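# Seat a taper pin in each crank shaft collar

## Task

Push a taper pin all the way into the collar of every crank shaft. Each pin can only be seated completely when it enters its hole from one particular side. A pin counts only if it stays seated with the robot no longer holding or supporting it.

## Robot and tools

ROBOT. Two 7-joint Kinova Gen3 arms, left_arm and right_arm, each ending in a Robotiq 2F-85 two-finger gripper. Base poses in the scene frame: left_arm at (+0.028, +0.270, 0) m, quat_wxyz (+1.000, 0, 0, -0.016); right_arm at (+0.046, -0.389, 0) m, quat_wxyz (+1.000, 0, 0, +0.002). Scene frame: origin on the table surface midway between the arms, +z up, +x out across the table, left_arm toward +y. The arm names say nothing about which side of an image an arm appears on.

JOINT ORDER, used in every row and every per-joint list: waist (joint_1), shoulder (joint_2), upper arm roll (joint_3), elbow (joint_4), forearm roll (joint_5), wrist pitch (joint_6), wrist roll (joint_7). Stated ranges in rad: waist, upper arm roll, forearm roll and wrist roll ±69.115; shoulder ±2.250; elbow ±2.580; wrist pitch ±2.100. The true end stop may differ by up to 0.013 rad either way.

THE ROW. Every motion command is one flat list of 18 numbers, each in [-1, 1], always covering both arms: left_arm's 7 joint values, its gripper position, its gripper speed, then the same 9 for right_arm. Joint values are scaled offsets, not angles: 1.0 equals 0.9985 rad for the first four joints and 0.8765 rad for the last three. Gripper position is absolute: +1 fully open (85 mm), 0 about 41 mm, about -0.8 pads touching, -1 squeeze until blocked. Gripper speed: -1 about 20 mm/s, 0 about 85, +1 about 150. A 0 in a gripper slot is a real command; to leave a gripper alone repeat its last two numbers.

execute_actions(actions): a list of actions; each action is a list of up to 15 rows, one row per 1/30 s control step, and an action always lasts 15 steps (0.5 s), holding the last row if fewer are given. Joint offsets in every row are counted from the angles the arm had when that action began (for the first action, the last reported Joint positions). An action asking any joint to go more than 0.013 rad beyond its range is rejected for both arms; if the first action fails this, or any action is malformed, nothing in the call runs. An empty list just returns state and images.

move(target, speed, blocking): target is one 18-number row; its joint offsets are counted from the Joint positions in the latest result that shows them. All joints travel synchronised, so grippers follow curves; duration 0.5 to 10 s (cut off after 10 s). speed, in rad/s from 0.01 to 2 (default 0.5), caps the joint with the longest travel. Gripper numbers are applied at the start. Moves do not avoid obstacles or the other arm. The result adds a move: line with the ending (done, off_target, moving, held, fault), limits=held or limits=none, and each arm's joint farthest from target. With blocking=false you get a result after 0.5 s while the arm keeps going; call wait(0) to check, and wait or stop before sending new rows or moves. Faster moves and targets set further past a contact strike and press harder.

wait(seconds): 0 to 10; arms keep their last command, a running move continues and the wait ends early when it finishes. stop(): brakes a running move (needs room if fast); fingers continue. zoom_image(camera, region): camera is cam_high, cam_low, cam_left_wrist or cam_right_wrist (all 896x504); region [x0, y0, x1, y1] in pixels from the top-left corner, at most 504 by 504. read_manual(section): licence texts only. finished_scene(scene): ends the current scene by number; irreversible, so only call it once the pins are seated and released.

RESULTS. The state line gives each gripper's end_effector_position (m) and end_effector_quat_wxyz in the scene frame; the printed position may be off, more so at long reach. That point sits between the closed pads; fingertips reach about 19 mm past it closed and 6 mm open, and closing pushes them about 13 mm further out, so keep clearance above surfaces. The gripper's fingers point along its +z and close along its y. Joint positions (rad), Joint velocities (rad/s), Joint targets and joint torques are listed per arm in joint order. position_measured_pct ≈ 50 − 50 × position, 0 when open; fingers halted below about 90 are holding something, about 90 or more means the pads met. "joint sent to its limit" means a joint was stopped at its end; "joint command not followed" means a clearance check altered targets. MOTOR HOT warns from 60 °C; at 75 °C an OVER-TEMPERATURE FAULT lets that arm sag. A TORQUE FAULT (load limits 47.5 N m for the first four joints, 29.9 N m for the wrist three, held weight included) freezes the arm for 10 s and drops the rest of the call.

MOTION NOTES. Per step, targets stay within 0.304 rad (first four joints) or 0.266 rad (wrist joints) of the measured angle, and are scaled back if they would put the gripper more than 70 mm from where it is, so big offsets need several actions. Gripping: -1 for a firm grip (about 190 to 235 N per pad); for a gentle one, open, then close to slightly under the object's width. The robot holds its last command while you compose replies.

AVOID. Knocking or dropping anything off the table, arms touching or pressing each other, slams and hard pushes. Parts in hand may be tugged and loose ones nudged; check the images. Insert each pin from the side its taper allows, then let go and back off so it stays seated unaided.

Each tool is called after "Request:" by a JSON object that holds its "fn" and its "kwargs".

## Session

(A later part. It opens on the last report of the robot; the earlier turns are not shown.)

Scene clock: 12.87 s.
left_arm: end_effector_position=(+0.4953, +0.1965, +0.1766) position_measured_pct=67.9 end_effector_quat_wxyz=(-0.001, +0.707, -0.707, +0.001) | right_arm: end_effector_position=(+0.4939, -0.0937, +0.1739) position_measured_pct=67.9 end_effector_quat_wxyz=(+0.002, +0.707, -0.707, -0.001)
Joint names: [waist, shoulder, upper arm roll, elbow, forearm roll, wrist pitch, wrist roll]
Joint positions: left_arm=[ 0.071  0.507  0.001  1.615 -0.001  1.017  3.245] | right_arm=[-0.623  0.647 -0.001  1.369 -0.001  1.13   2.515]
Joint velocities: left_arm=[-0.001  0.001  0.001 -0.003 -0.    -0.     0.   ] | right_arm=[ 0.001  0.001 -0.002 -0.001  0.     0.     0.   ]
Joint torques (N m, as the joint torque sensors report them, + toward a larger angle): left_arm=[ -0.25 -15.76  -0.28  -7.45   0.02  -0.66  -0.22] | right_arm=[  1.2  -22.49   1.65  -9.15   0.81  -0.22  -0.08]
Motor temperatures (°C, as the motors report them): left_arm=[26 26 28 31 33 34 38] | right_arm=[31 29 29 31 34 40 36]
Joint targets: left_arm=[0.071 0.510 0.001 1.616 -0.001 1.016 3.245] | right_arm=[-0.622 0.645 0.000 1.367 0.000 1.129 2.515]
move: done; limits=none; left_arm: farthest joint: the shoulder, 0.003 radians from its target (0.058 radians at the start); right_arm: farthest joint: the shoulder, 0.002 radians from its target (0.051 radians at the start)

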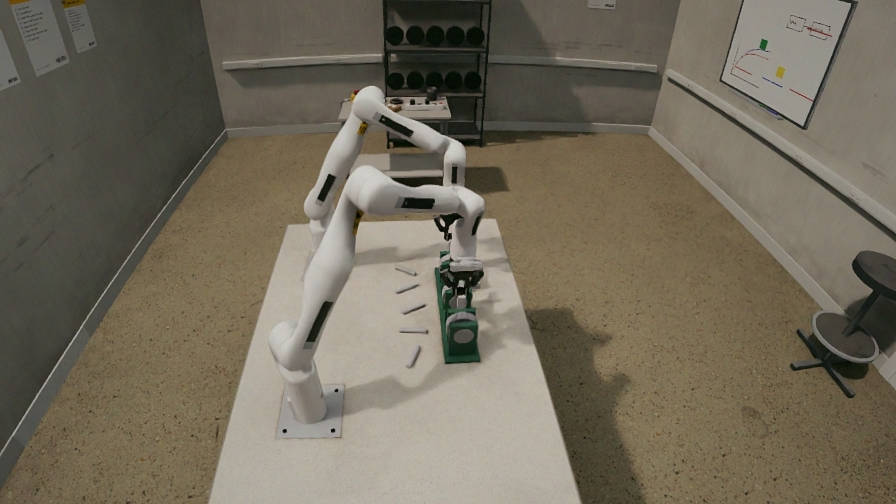

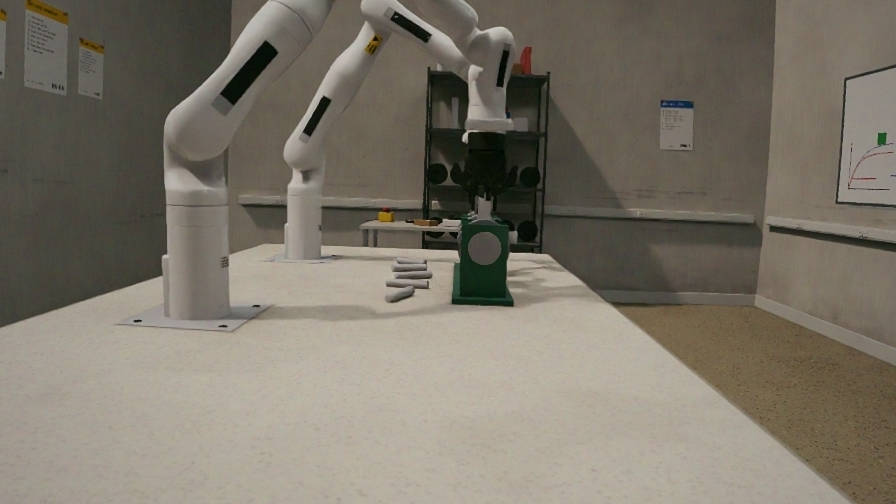

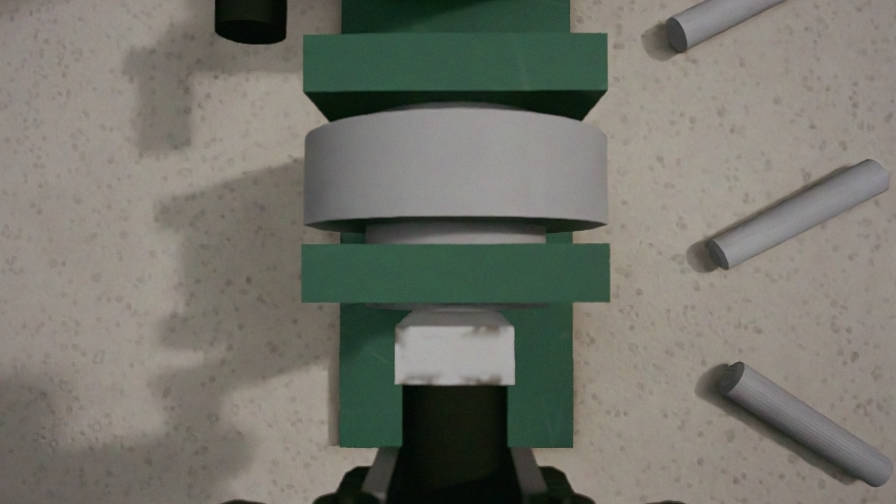

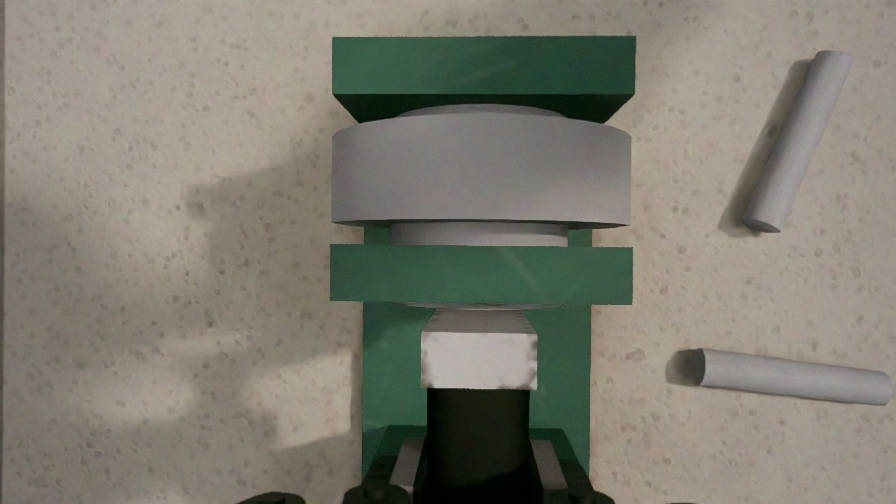

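Request:
{"fn": "execute_actions", "kwargs": {"actions": [[[0,0,0,0,0,0,0,0.2,1,0,0,0,0,0,0,0,0.2,1],[0,0,0,0,0,0,0,0.2,1,0,0,0,0,0,0,0,0.2,1],[0,0,0,0,0,0,0,0.2,1,0,0,0,0,0,0,0,0.2,1],[0,0,0,0,0,0,0,0.2,1,0,0,0,0,0,0,0,0.2,1],[-0,-0.058,0,-0.05,0,0.123,0,0.2,1,0,-0.052,0,-0.05,0,0.116,0,0.2,1]]]}}

Request:
{"fn": "move", "kwargs": {"target": [0.241,0.295,0,-0.37,0,0.088,0.274,0.2,1,-0.163,-0.186,0,0.375,0,-0.22,-1,0,1], "speed": 1.1}}

Scene clock: 16.57 s.
left_arm: end_effector_position=(+0.4897, +0.1971, +0.2170) position_measured_pct=40.1 end_effector_quat_wxyz=(-0.000, +0.707, -0.707, +0.000) | right_arm: end_effector_position=(+0.4895, -0.0969, +0.2158) position_measured_pct=40.1 end_effector_quat_wxyz=(+0.002, +0.707, -0.707, -0.001)
Joint names: [waist, shoulder, upper arm roll, elbow, forearm roll, wrist pitch, wrist roll]
Joint positions: left_arm=[ 0.071  0.45   0.001  1.566 -0.001  1.125  3.245] | right_arm=[-0.623  0.596 -0.001  1.319 -0.001  1.231  2.515]
Joint velocities: left_arm=[ 0.001 -0.012  0.    -0.002  0.     0.001  0.   ] | right_arm=[-0.    -0.005  0.    -0.001 -0.001  0.001 -0.   ]
Joint torques (N m, as the joint torque sensors report them, + toward a larger angle): left_arm=[ -0.05 -17.46  -0.12  -8.82  -0.38  -0.24   0.01] | right_arm=[ -0.04 -20.     0.46  -8.32   0.15   0.28   0.03]
Motor temperatures (°C, as the motors report them): left_arm=[26 27 28 31 33 34 38] | right_arm=[31 29 29 31 34 40 36]
Joint targets: left_arm=[0.071 0.449 0.001 1.565 -0.001 1.125 3.245] | right_arm=[-0.623 0.595 -0.001 1.319 -0.001 1.231 2.515]

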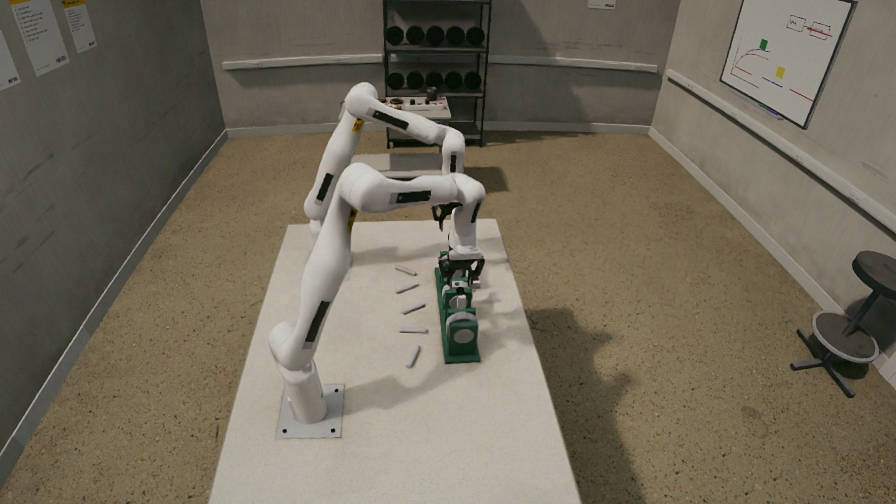

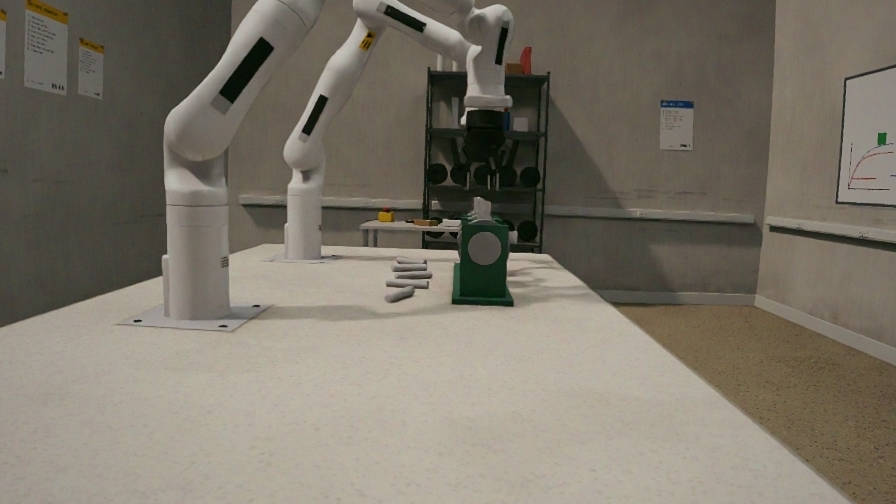

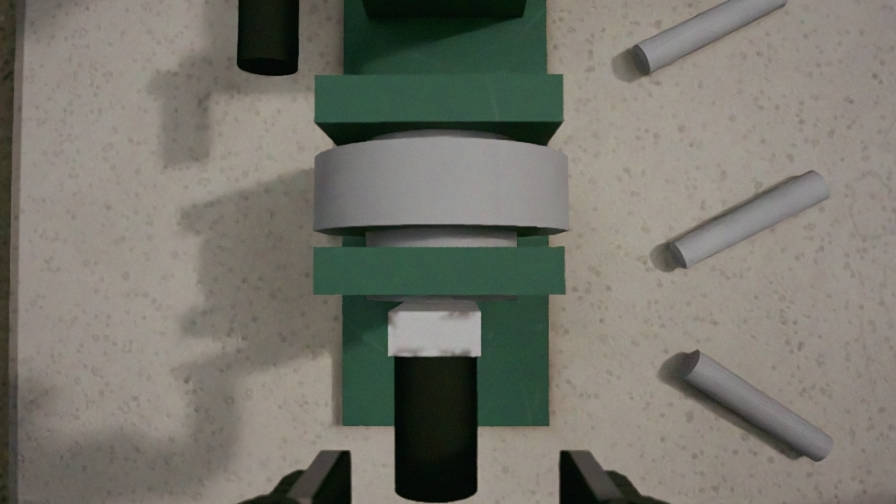

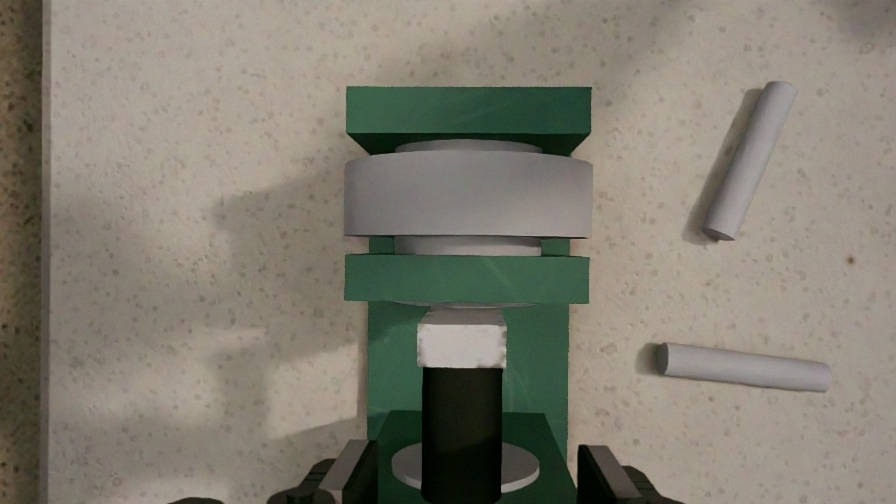

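Scene clock: 17.97 s.
left_arm: end_effector_position=(+0.5633, +0.0518, +0.1693) position_measured_pct=40.1 end_effector_quat_wxyz=(+0.000, +0.707, -0.707, -0.001) | right_arm: end_effector_position=(+0.3715, -0.0944, +0.1997) position_measured_pct=49.6 end_effector_quat_wxyz=(-0.000, -0.416, +0.910, +0.001)
Joint names: [waist, shoulder, upper arm roll, elbow, forearm roll, wrist pitch, wrist roll]
Joint positions: left_arm=[ 0.311  0.745  0.001  1.196 -0.001  1.202  3.485] | right_arm=[-0.786  0.41  -0.001  1.693 -0.001  1.038  1.639]
Joint velocities: left_arm=[ 0.001  0.003 -0.001 -0.     0.     0.001  0.   ] | right_arm=[-0.002  0.001 -0.    -0.     0.     0.001 -0.   ]
Joint torques (N m, as the joint torque sensors report them, + toward a larger angle): left_arm=[  0.1  -22.68   0.52  -8.84  -0.02  -0.15  -0.25] | right_arm=[ -0.05 -16.29   0.3   -7.69  -0.03   0.04   0.15]
Motor temperatures (°C, as the motors report them): left_arm=[26 27 28 31 33 34 38] | right_arm=[31 29 29 31 34 40 36]
Joint targets: left_arm=[0.311 0.745 0.001 1.196 -0.001 1.202 3.485] | right_arm=[-0.786 0.410 -0.001 1.693 -0.001 1.038 1.639]
move: done; limits=none; left_arm: farthest joint: the waist, 0.000 radians from its target (0.241 radians at the start); right_arm: farthest joint: the waist, 0.000 radians from its target (0.162 radians at the start)

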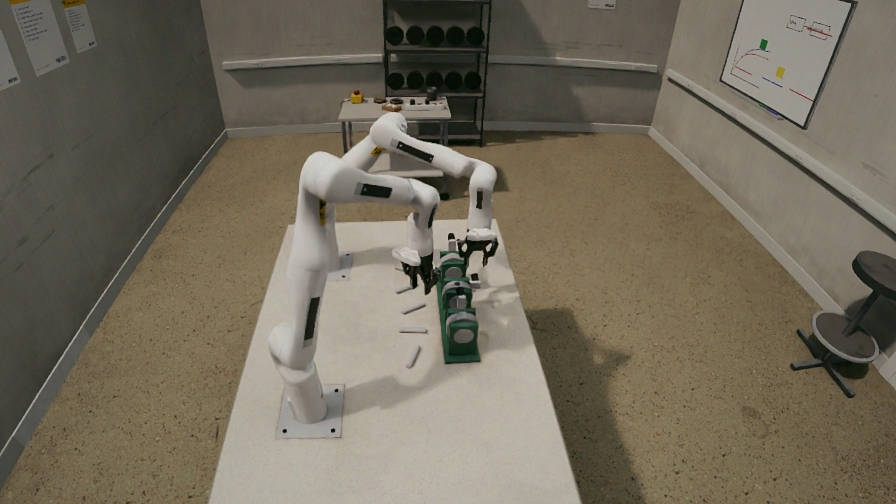

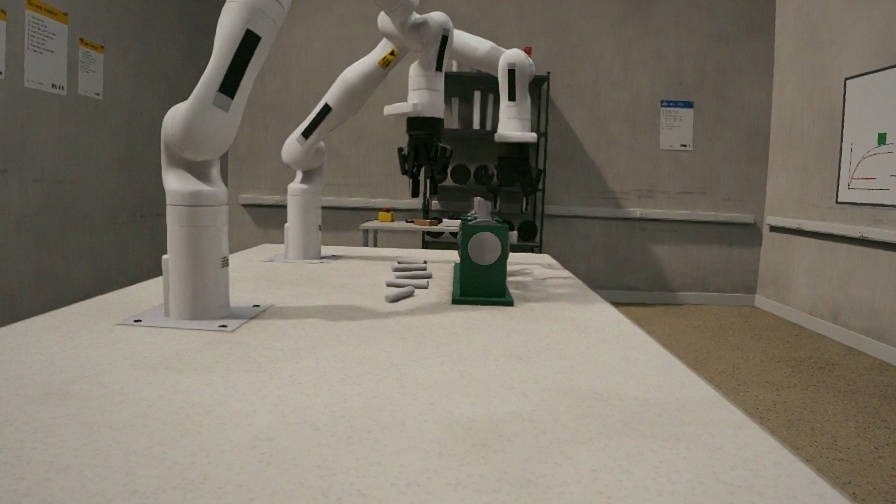

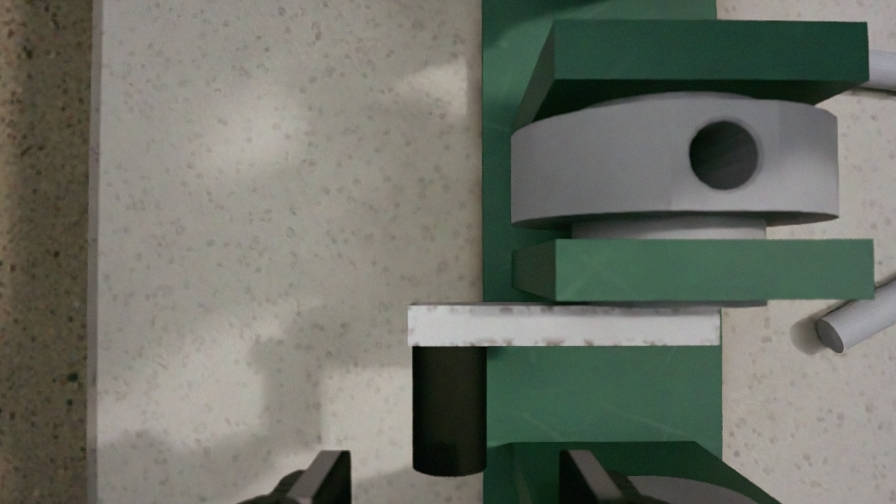

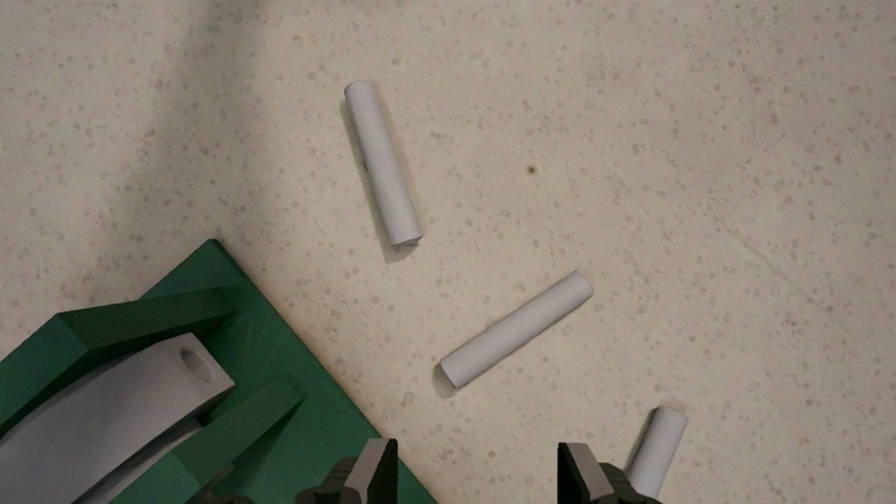

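Request:
{"fn": "move", "kwargs": {"target": [0,0.069,0,0.085,0,-0.177,0,0.2,1,0,0.188,0,0.155,0,-0.39,-1,0,1], "speed": 1.1}}

Request:
{"fn": "execute_actions", "kwargs": {"actions": [[[0,0,0,0,0,0,0,-0.4,1,0,0,0,0,0,0,-0.1085,0,1]]]}}

Scene clock: 19.57 s.
left_arm: end_effector_position=(+0.5635, +0.0517, +0.1054) position_measured_pct=40.1 end_effector_quat_wxyz=(-0.000, +0.707, -0.707, +0.000) | right_arm: end_effector_position=(+0.3712, -0.0947, +0.0801) position_measured_pct=49.6 end_effector_quat_wxyz=(-0.001, +0.010, +1.000, +0.000)
Joint names: [waist, shoulder, upper arm roll, elbow, forearm roll, wrist pitch, wrist roll]
Joint positions: left_arm=[ 0.311  0.813  0.001  1.281 -0.001  1.047  3.485] | right_arm=[-0.786  0.598 -0.001  1.848 -0.001  0.697  0.762]
Joint velocities: left_arm=[-0.     0.     0.001 -0.001  0.     0.001 -0.   ] | right_arm=[0.    0.004 0.    0.002 0.    0.001 0.   ]
Joint torques (N m, as the joint torque sensors report them, + toward a larger angle): left_arm=[  0.4  -23.31   0.23  -8.34   0.05  -0.26  -0.29] | right_arm=[ -0.51 -17.98   0.62  -5.31   0.02   0.23  -0.02]
Motor temperatures (°C, as the motors report them): left_arm=[26 27 28 31 33 34 38] | right_arm=[31 29 29 31 34 40 36]
Joint targets: left_arm=[0.311 0.813 0.001 1.281 -0.001 1.047 3.485] | right_arm=[-0.786 0.598 -0.001 1.848 -0.001 0.697 0.762]
move: done; limits=none; left_arm: farthest joint: the shoulder, 0.001 radians from its target (0.069 radians at the start); right_arm: farthest joint: the waist, 0.000 radians from its target (0.000 radians at the start)

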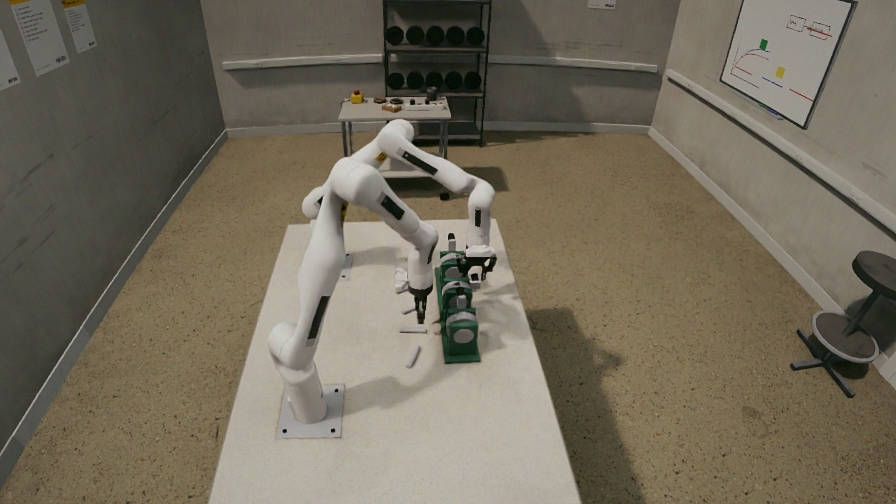

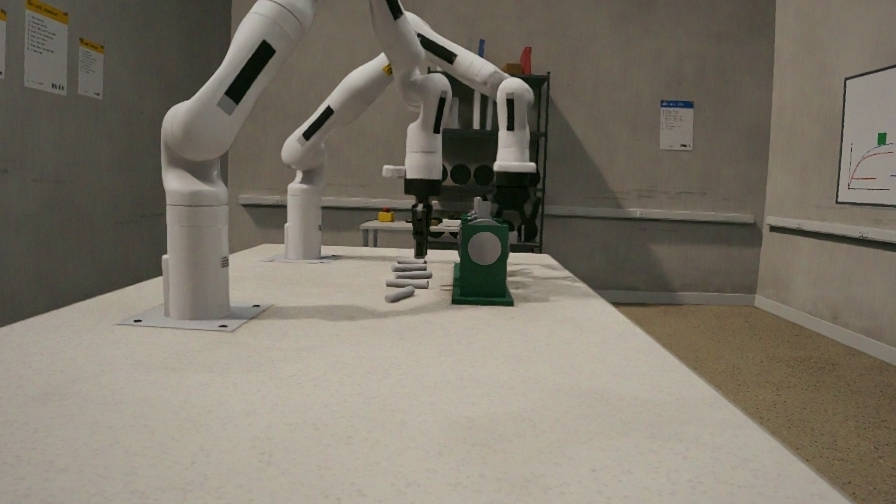

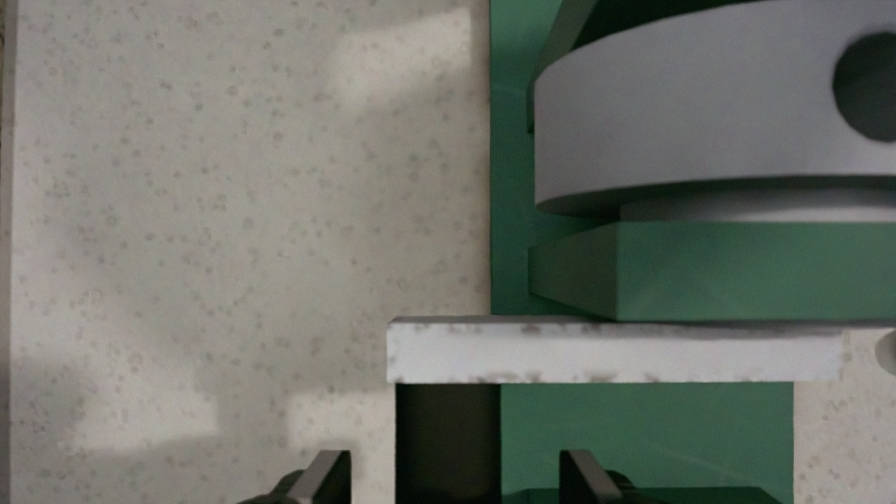

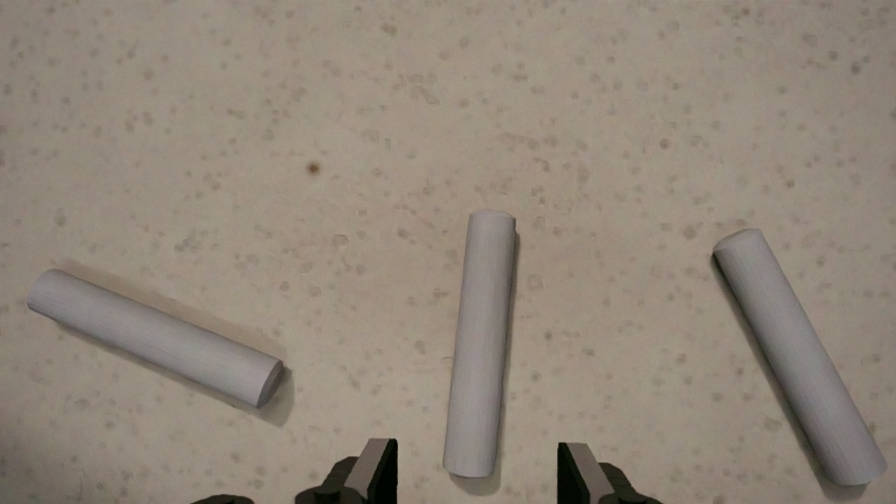

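Scene clock: 20.07 s.
left_arm: end_effector_position=(+0.5649, +0.0518, +0.1059) position_measured_pct=67.9 end_effector_quat_wxyz=(-0.001, +0.707, -0.707, +0.001) | right_arm: end_effector_position=(+0.3712, -0.0947, +0.0801) position_measured_pct=49.6 end_effector_quat_wxyz=(-0.001, +0.057, +0.998, +0.000)
Joint names: [waist, shoulder, upper arm roll, elbow, forearm roll, wrist pitch, wrist roll]
Joint positions: left_arm=[ 0.311  0.813  0.     1.28  -0.001  1.045  3.485] | right_arm=[-0.786  0.598 -0.001  1.848 -0.001  0.697  0.667]
Joint velocities: left_arm=[ 0.    -0.     0.001 -0.     0.    -0.    -0.   ] | right_arm=[ 0.     0.001 -0.    -0.002 -0.     0.     0.   ]
Joint torques (N m, as the joint torque sensors report them, + toward a larger angle): left_arm=[ -0.26 -23.51   0.27  -6.66   0.28   0.66  -0.11] | right_arm=[ -0.35 -17.57   0.33  -5.71   0.23   0.2   -0.17]
Motor temperatures (°C, as the motors report them): left_arm=[26 27 28 31 33 34 38] | right_arm=[31 29 29 31 34 40 36]
Joint targets: left_arm=[0.311 0.813 0.001 1.281 -0.001 1.047 3.485] | right_arm=[-0.786 0.598 -0.001 1.848 -0.001 0.697 0.667]

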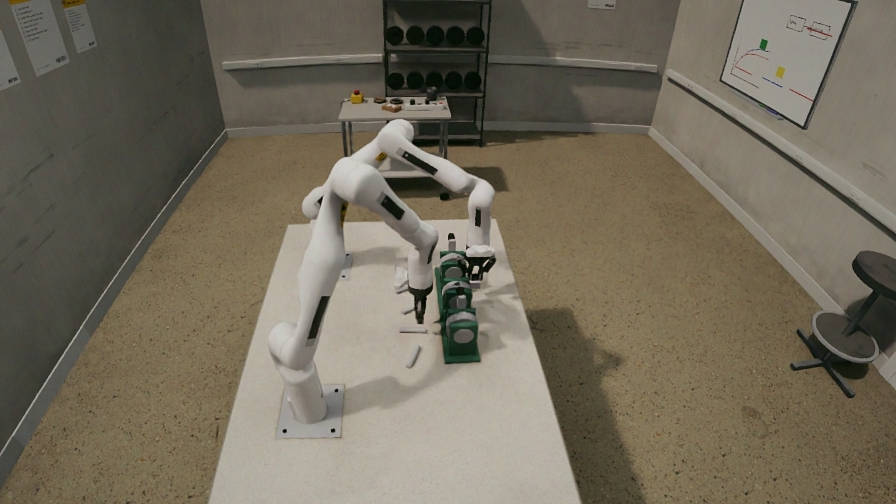

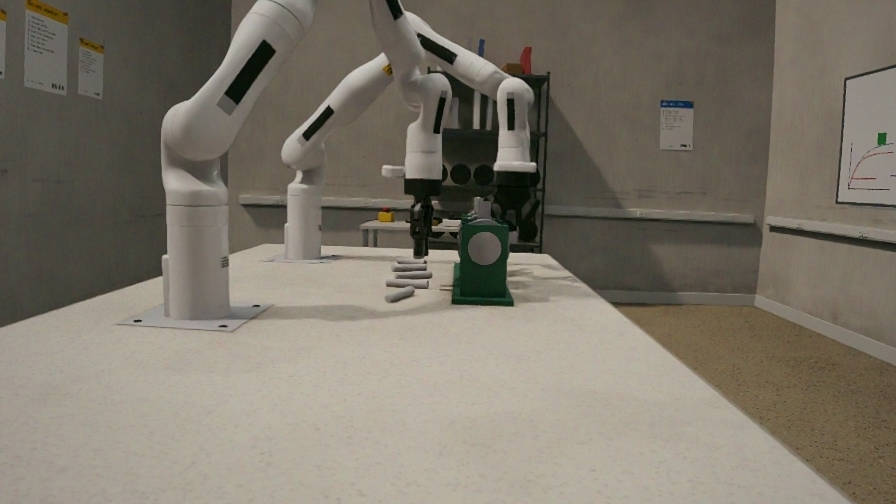

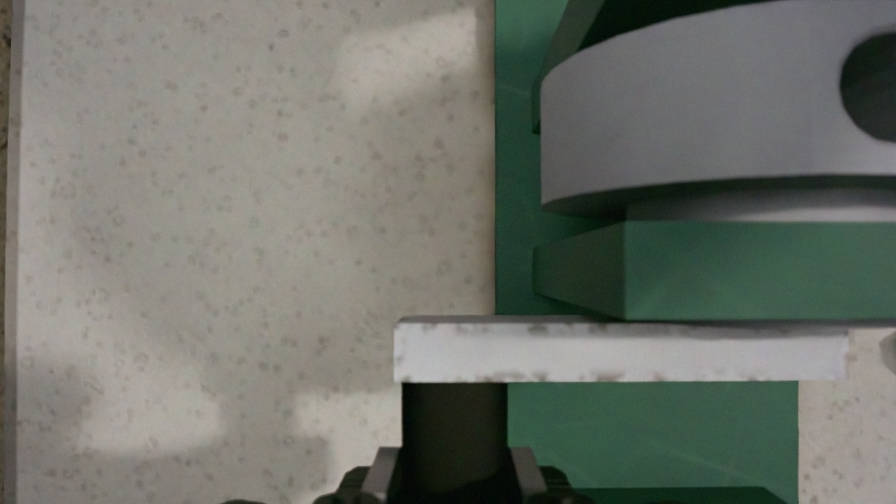

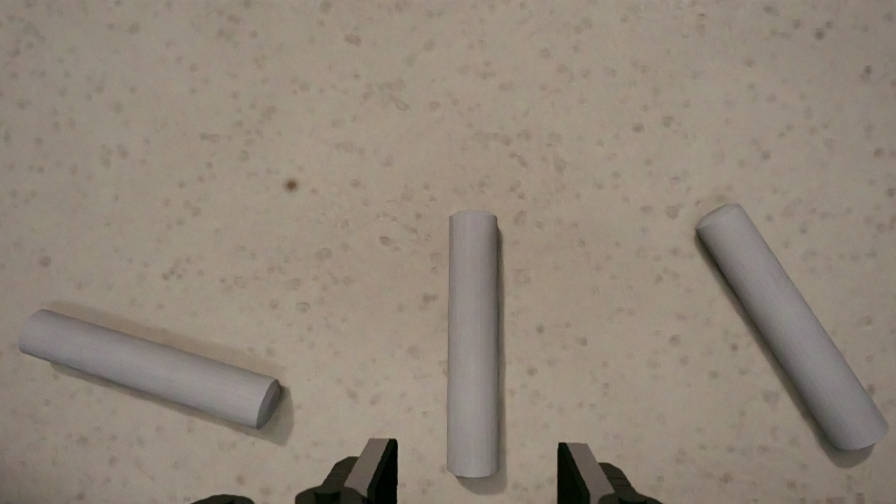

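Request:
{"fn": "execute_actions", "kwargs": {"actions": [[[0.006,-0.059,0,-0.001,0,0.072,0.007,-0.4,1,0.002,0.117,0,0.0356,0,-0.176,0,0,1]],[[0.016,-0.08,0,0.067,0,0.0146,0.018,-0.4,1,0,0,0,0,0,0,0,-1,1]]]}}

Scene clock: 40.77 s.
left_arm: end_effector_position=(+0.5314, +0.0519, +0.1654) position_measured_pct=67.9 end_effector_quat_wxyz=(-0.002, +0.707, -0.707, +0.002) | right_arm: end_effector_position=(+0.3725, -0.0947, +0.0234) position_measured_pct=77.4 end_effector_quat_wxyz=(+0.000, +0.059, +0.998, +0.002)
Joint names: [waist, shoulder, upper arm roll, elbow, forearm roll, wrist pitch, wrist roll]
Joint positions: left_arm=[ 0.332  0.676 -0.     1.343 -0.002  1.117  3.507] | right_arm=[-0.784  0.712 -0.001  1.884 -0.001  0.543  0.667]
Joint velocities: left_arm=[ 0.002 -0.004 -0.001  0.004 -0.     0.001  0.   ] | right_arm=[ 0.    -0.    -0.001 -0.     0.     0.001 -0.   ]
Joint torques (N m, as the joint torque sensors report them, + toward a larger angle): left_arm=[ -0.02 -22.14   0.3   -7.54   0.35   0.81   0.16] | right_arm=[ -0.35 -17.88   0.34  -4.27   0.1    0.04  -0.04]
Motor temperatures (°C, as the motors report them): left_arm=[26 27 28 31 33 34 38] | right_arm=[31 29 29 31 34 40 36]
Joint targets: left_arm=[0.332 0.675 0.000 1.344 -0.001 1.119 3.507] | right_arm=[-0.784 0.713 -0.001 1.884 -0.001 0.542 0.667]

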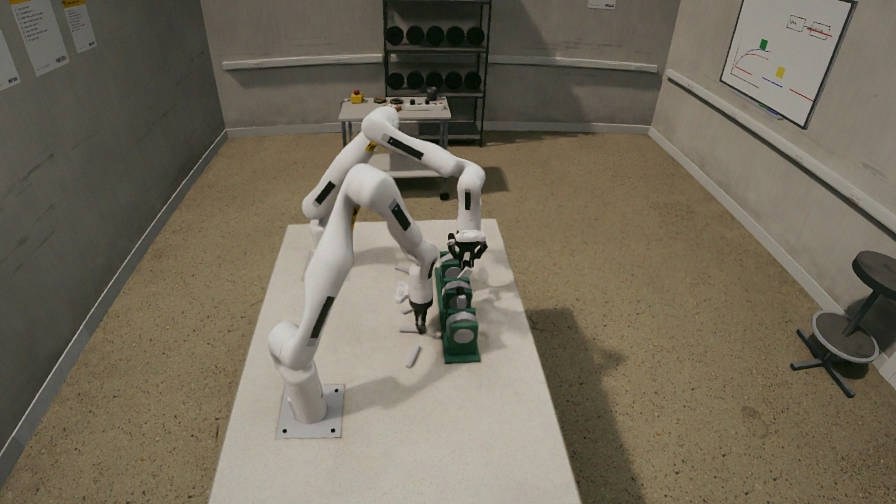

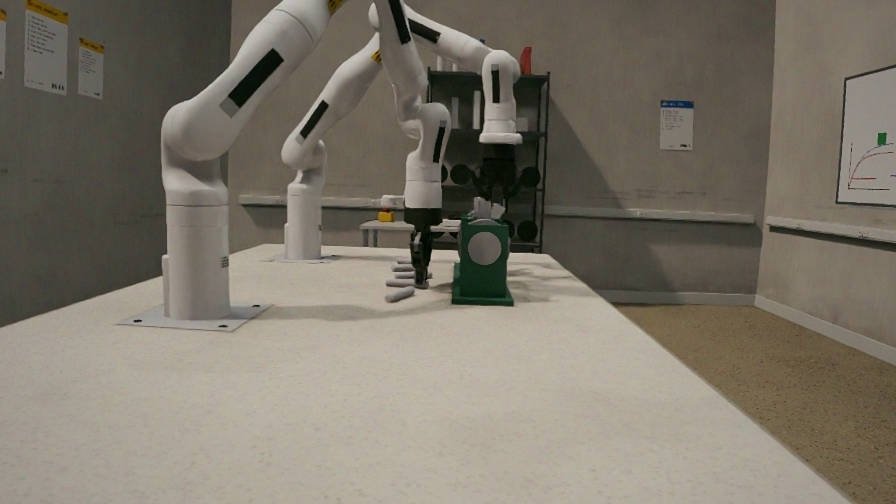

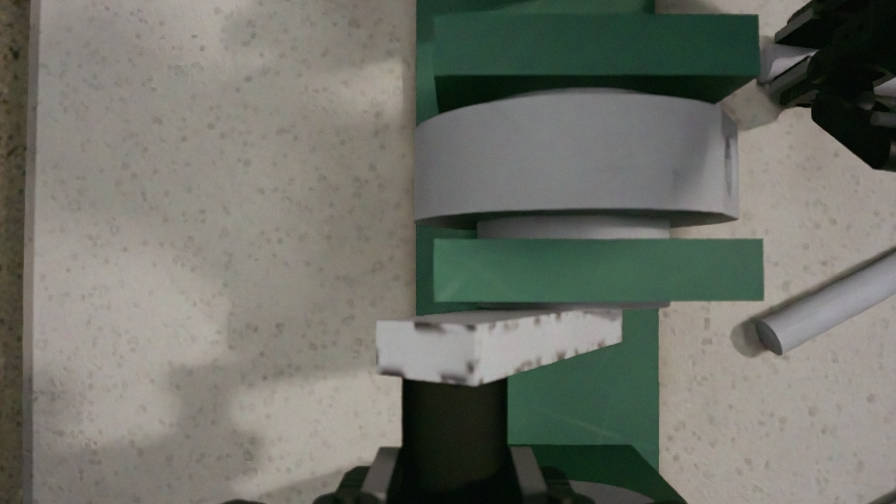

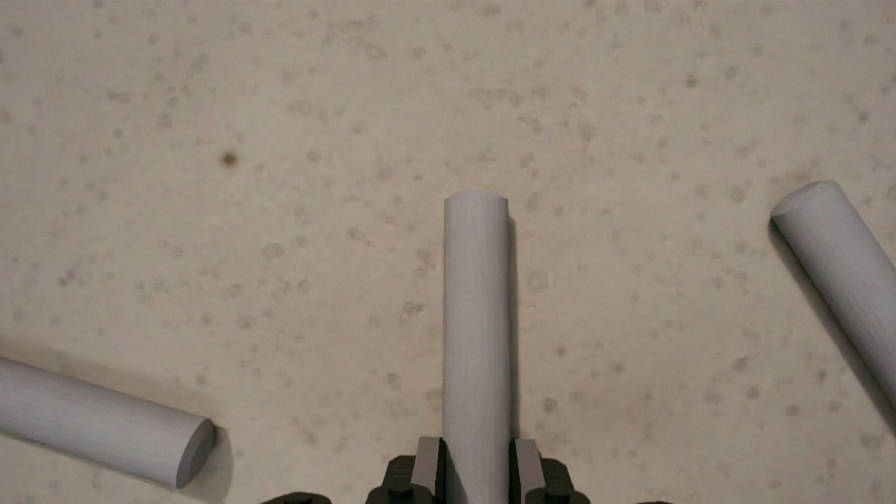

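Request:
{"fn": "move", "kwargs": {"target": [0.0263,-0.0815,0,0.1204,0.002,-0.038,0.028,-0.4,1,0.1546,-0.389,0,-0.056,0,0.51,0.308,-1,1], "speed": 0.7}}

Scene clock: 42.77 s.
left_arm: end_effector_position=(+0.4945, +0.0519, +0.1755) position_measured_pct=67.9 end_effector_quat_wxyz=(-0.001, +0.707, -0.707, +0.001) | right_arm: end_effector_position=(+0.3797, -0.1734, +0.1999) position_measured_pct=77.4 end_effector_quat_wxyz=(-0.000, +0.000, +1.000, +0.001)
Joint names: [waist, shoulder, upper arm roll, elbow, forearm roll, wrist pitch, wrist roll]
Joint positions: left_arm=[ 0.357  0.594 -0.001  1.461 -0.001  1.083  3.531] | right_arm=[-0.63   0.324 -0.001  1.828 -0.001  0.99   0.937]
Joint velocities: left_arm=[-0.    -0.    -0.001 -0.    -0.    -0.     0.   ] | right_arm=[ 0.001 -0.003  0.     0.001 -0.     0.    -0.   ]
Joint torques (N m, as the joint torque sensors report them, + toward a larger angle): left_arm=[  0.55 -19.36   0.46  -7.25   0.38   0.59  -0.07] | right_arm=[  0.61 -14.62   0.42  -7.32   0.12   0.24  -0.06]
Motor temperatures (°C, as the motors report them): left_arm=[26 27 28 31 33 34 38] | right_arm=[31 29 29 31 34 40 36]
Joint targets: left_arm=[0.358 0.595 -0.000 1.463 -0.000 1.084 3.531] | right_arm=[-0.629 0.324 -0.001 1.828 -0.001 0.990 0.937]
move: done; limits=none; left_arm: farthest joint: the elbow, 0.002 radians from its target (0.120 radians at the start); right_arm: farthest joint: the waist, 0.000 radians from its target (0.154 radians at the start)

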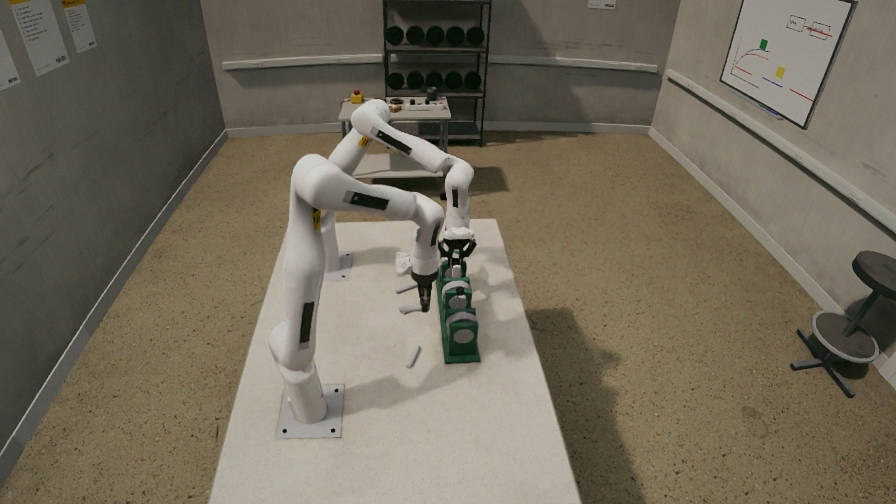

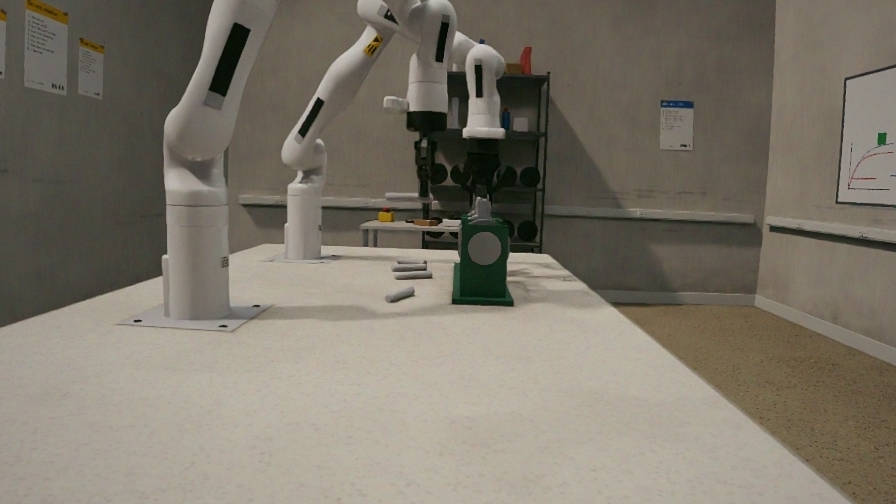

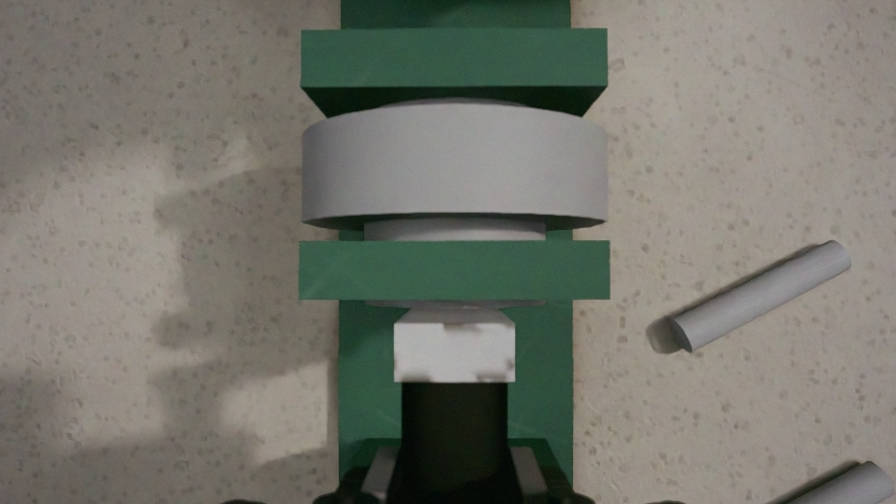

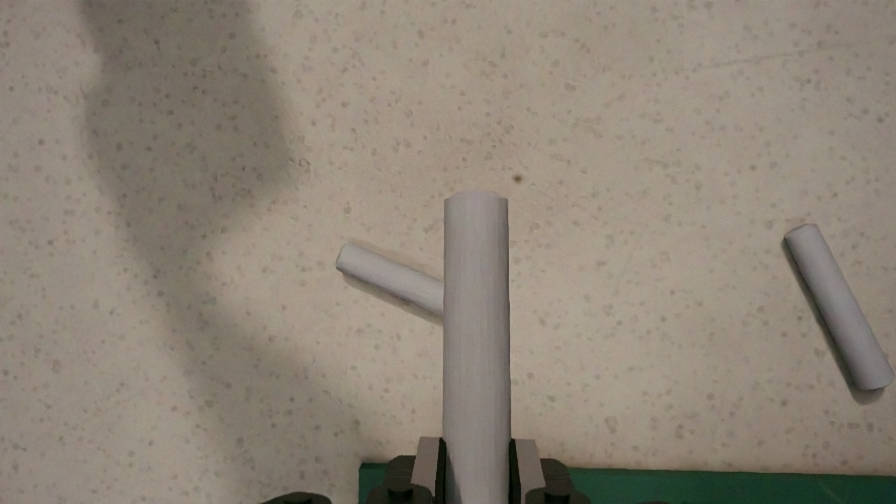

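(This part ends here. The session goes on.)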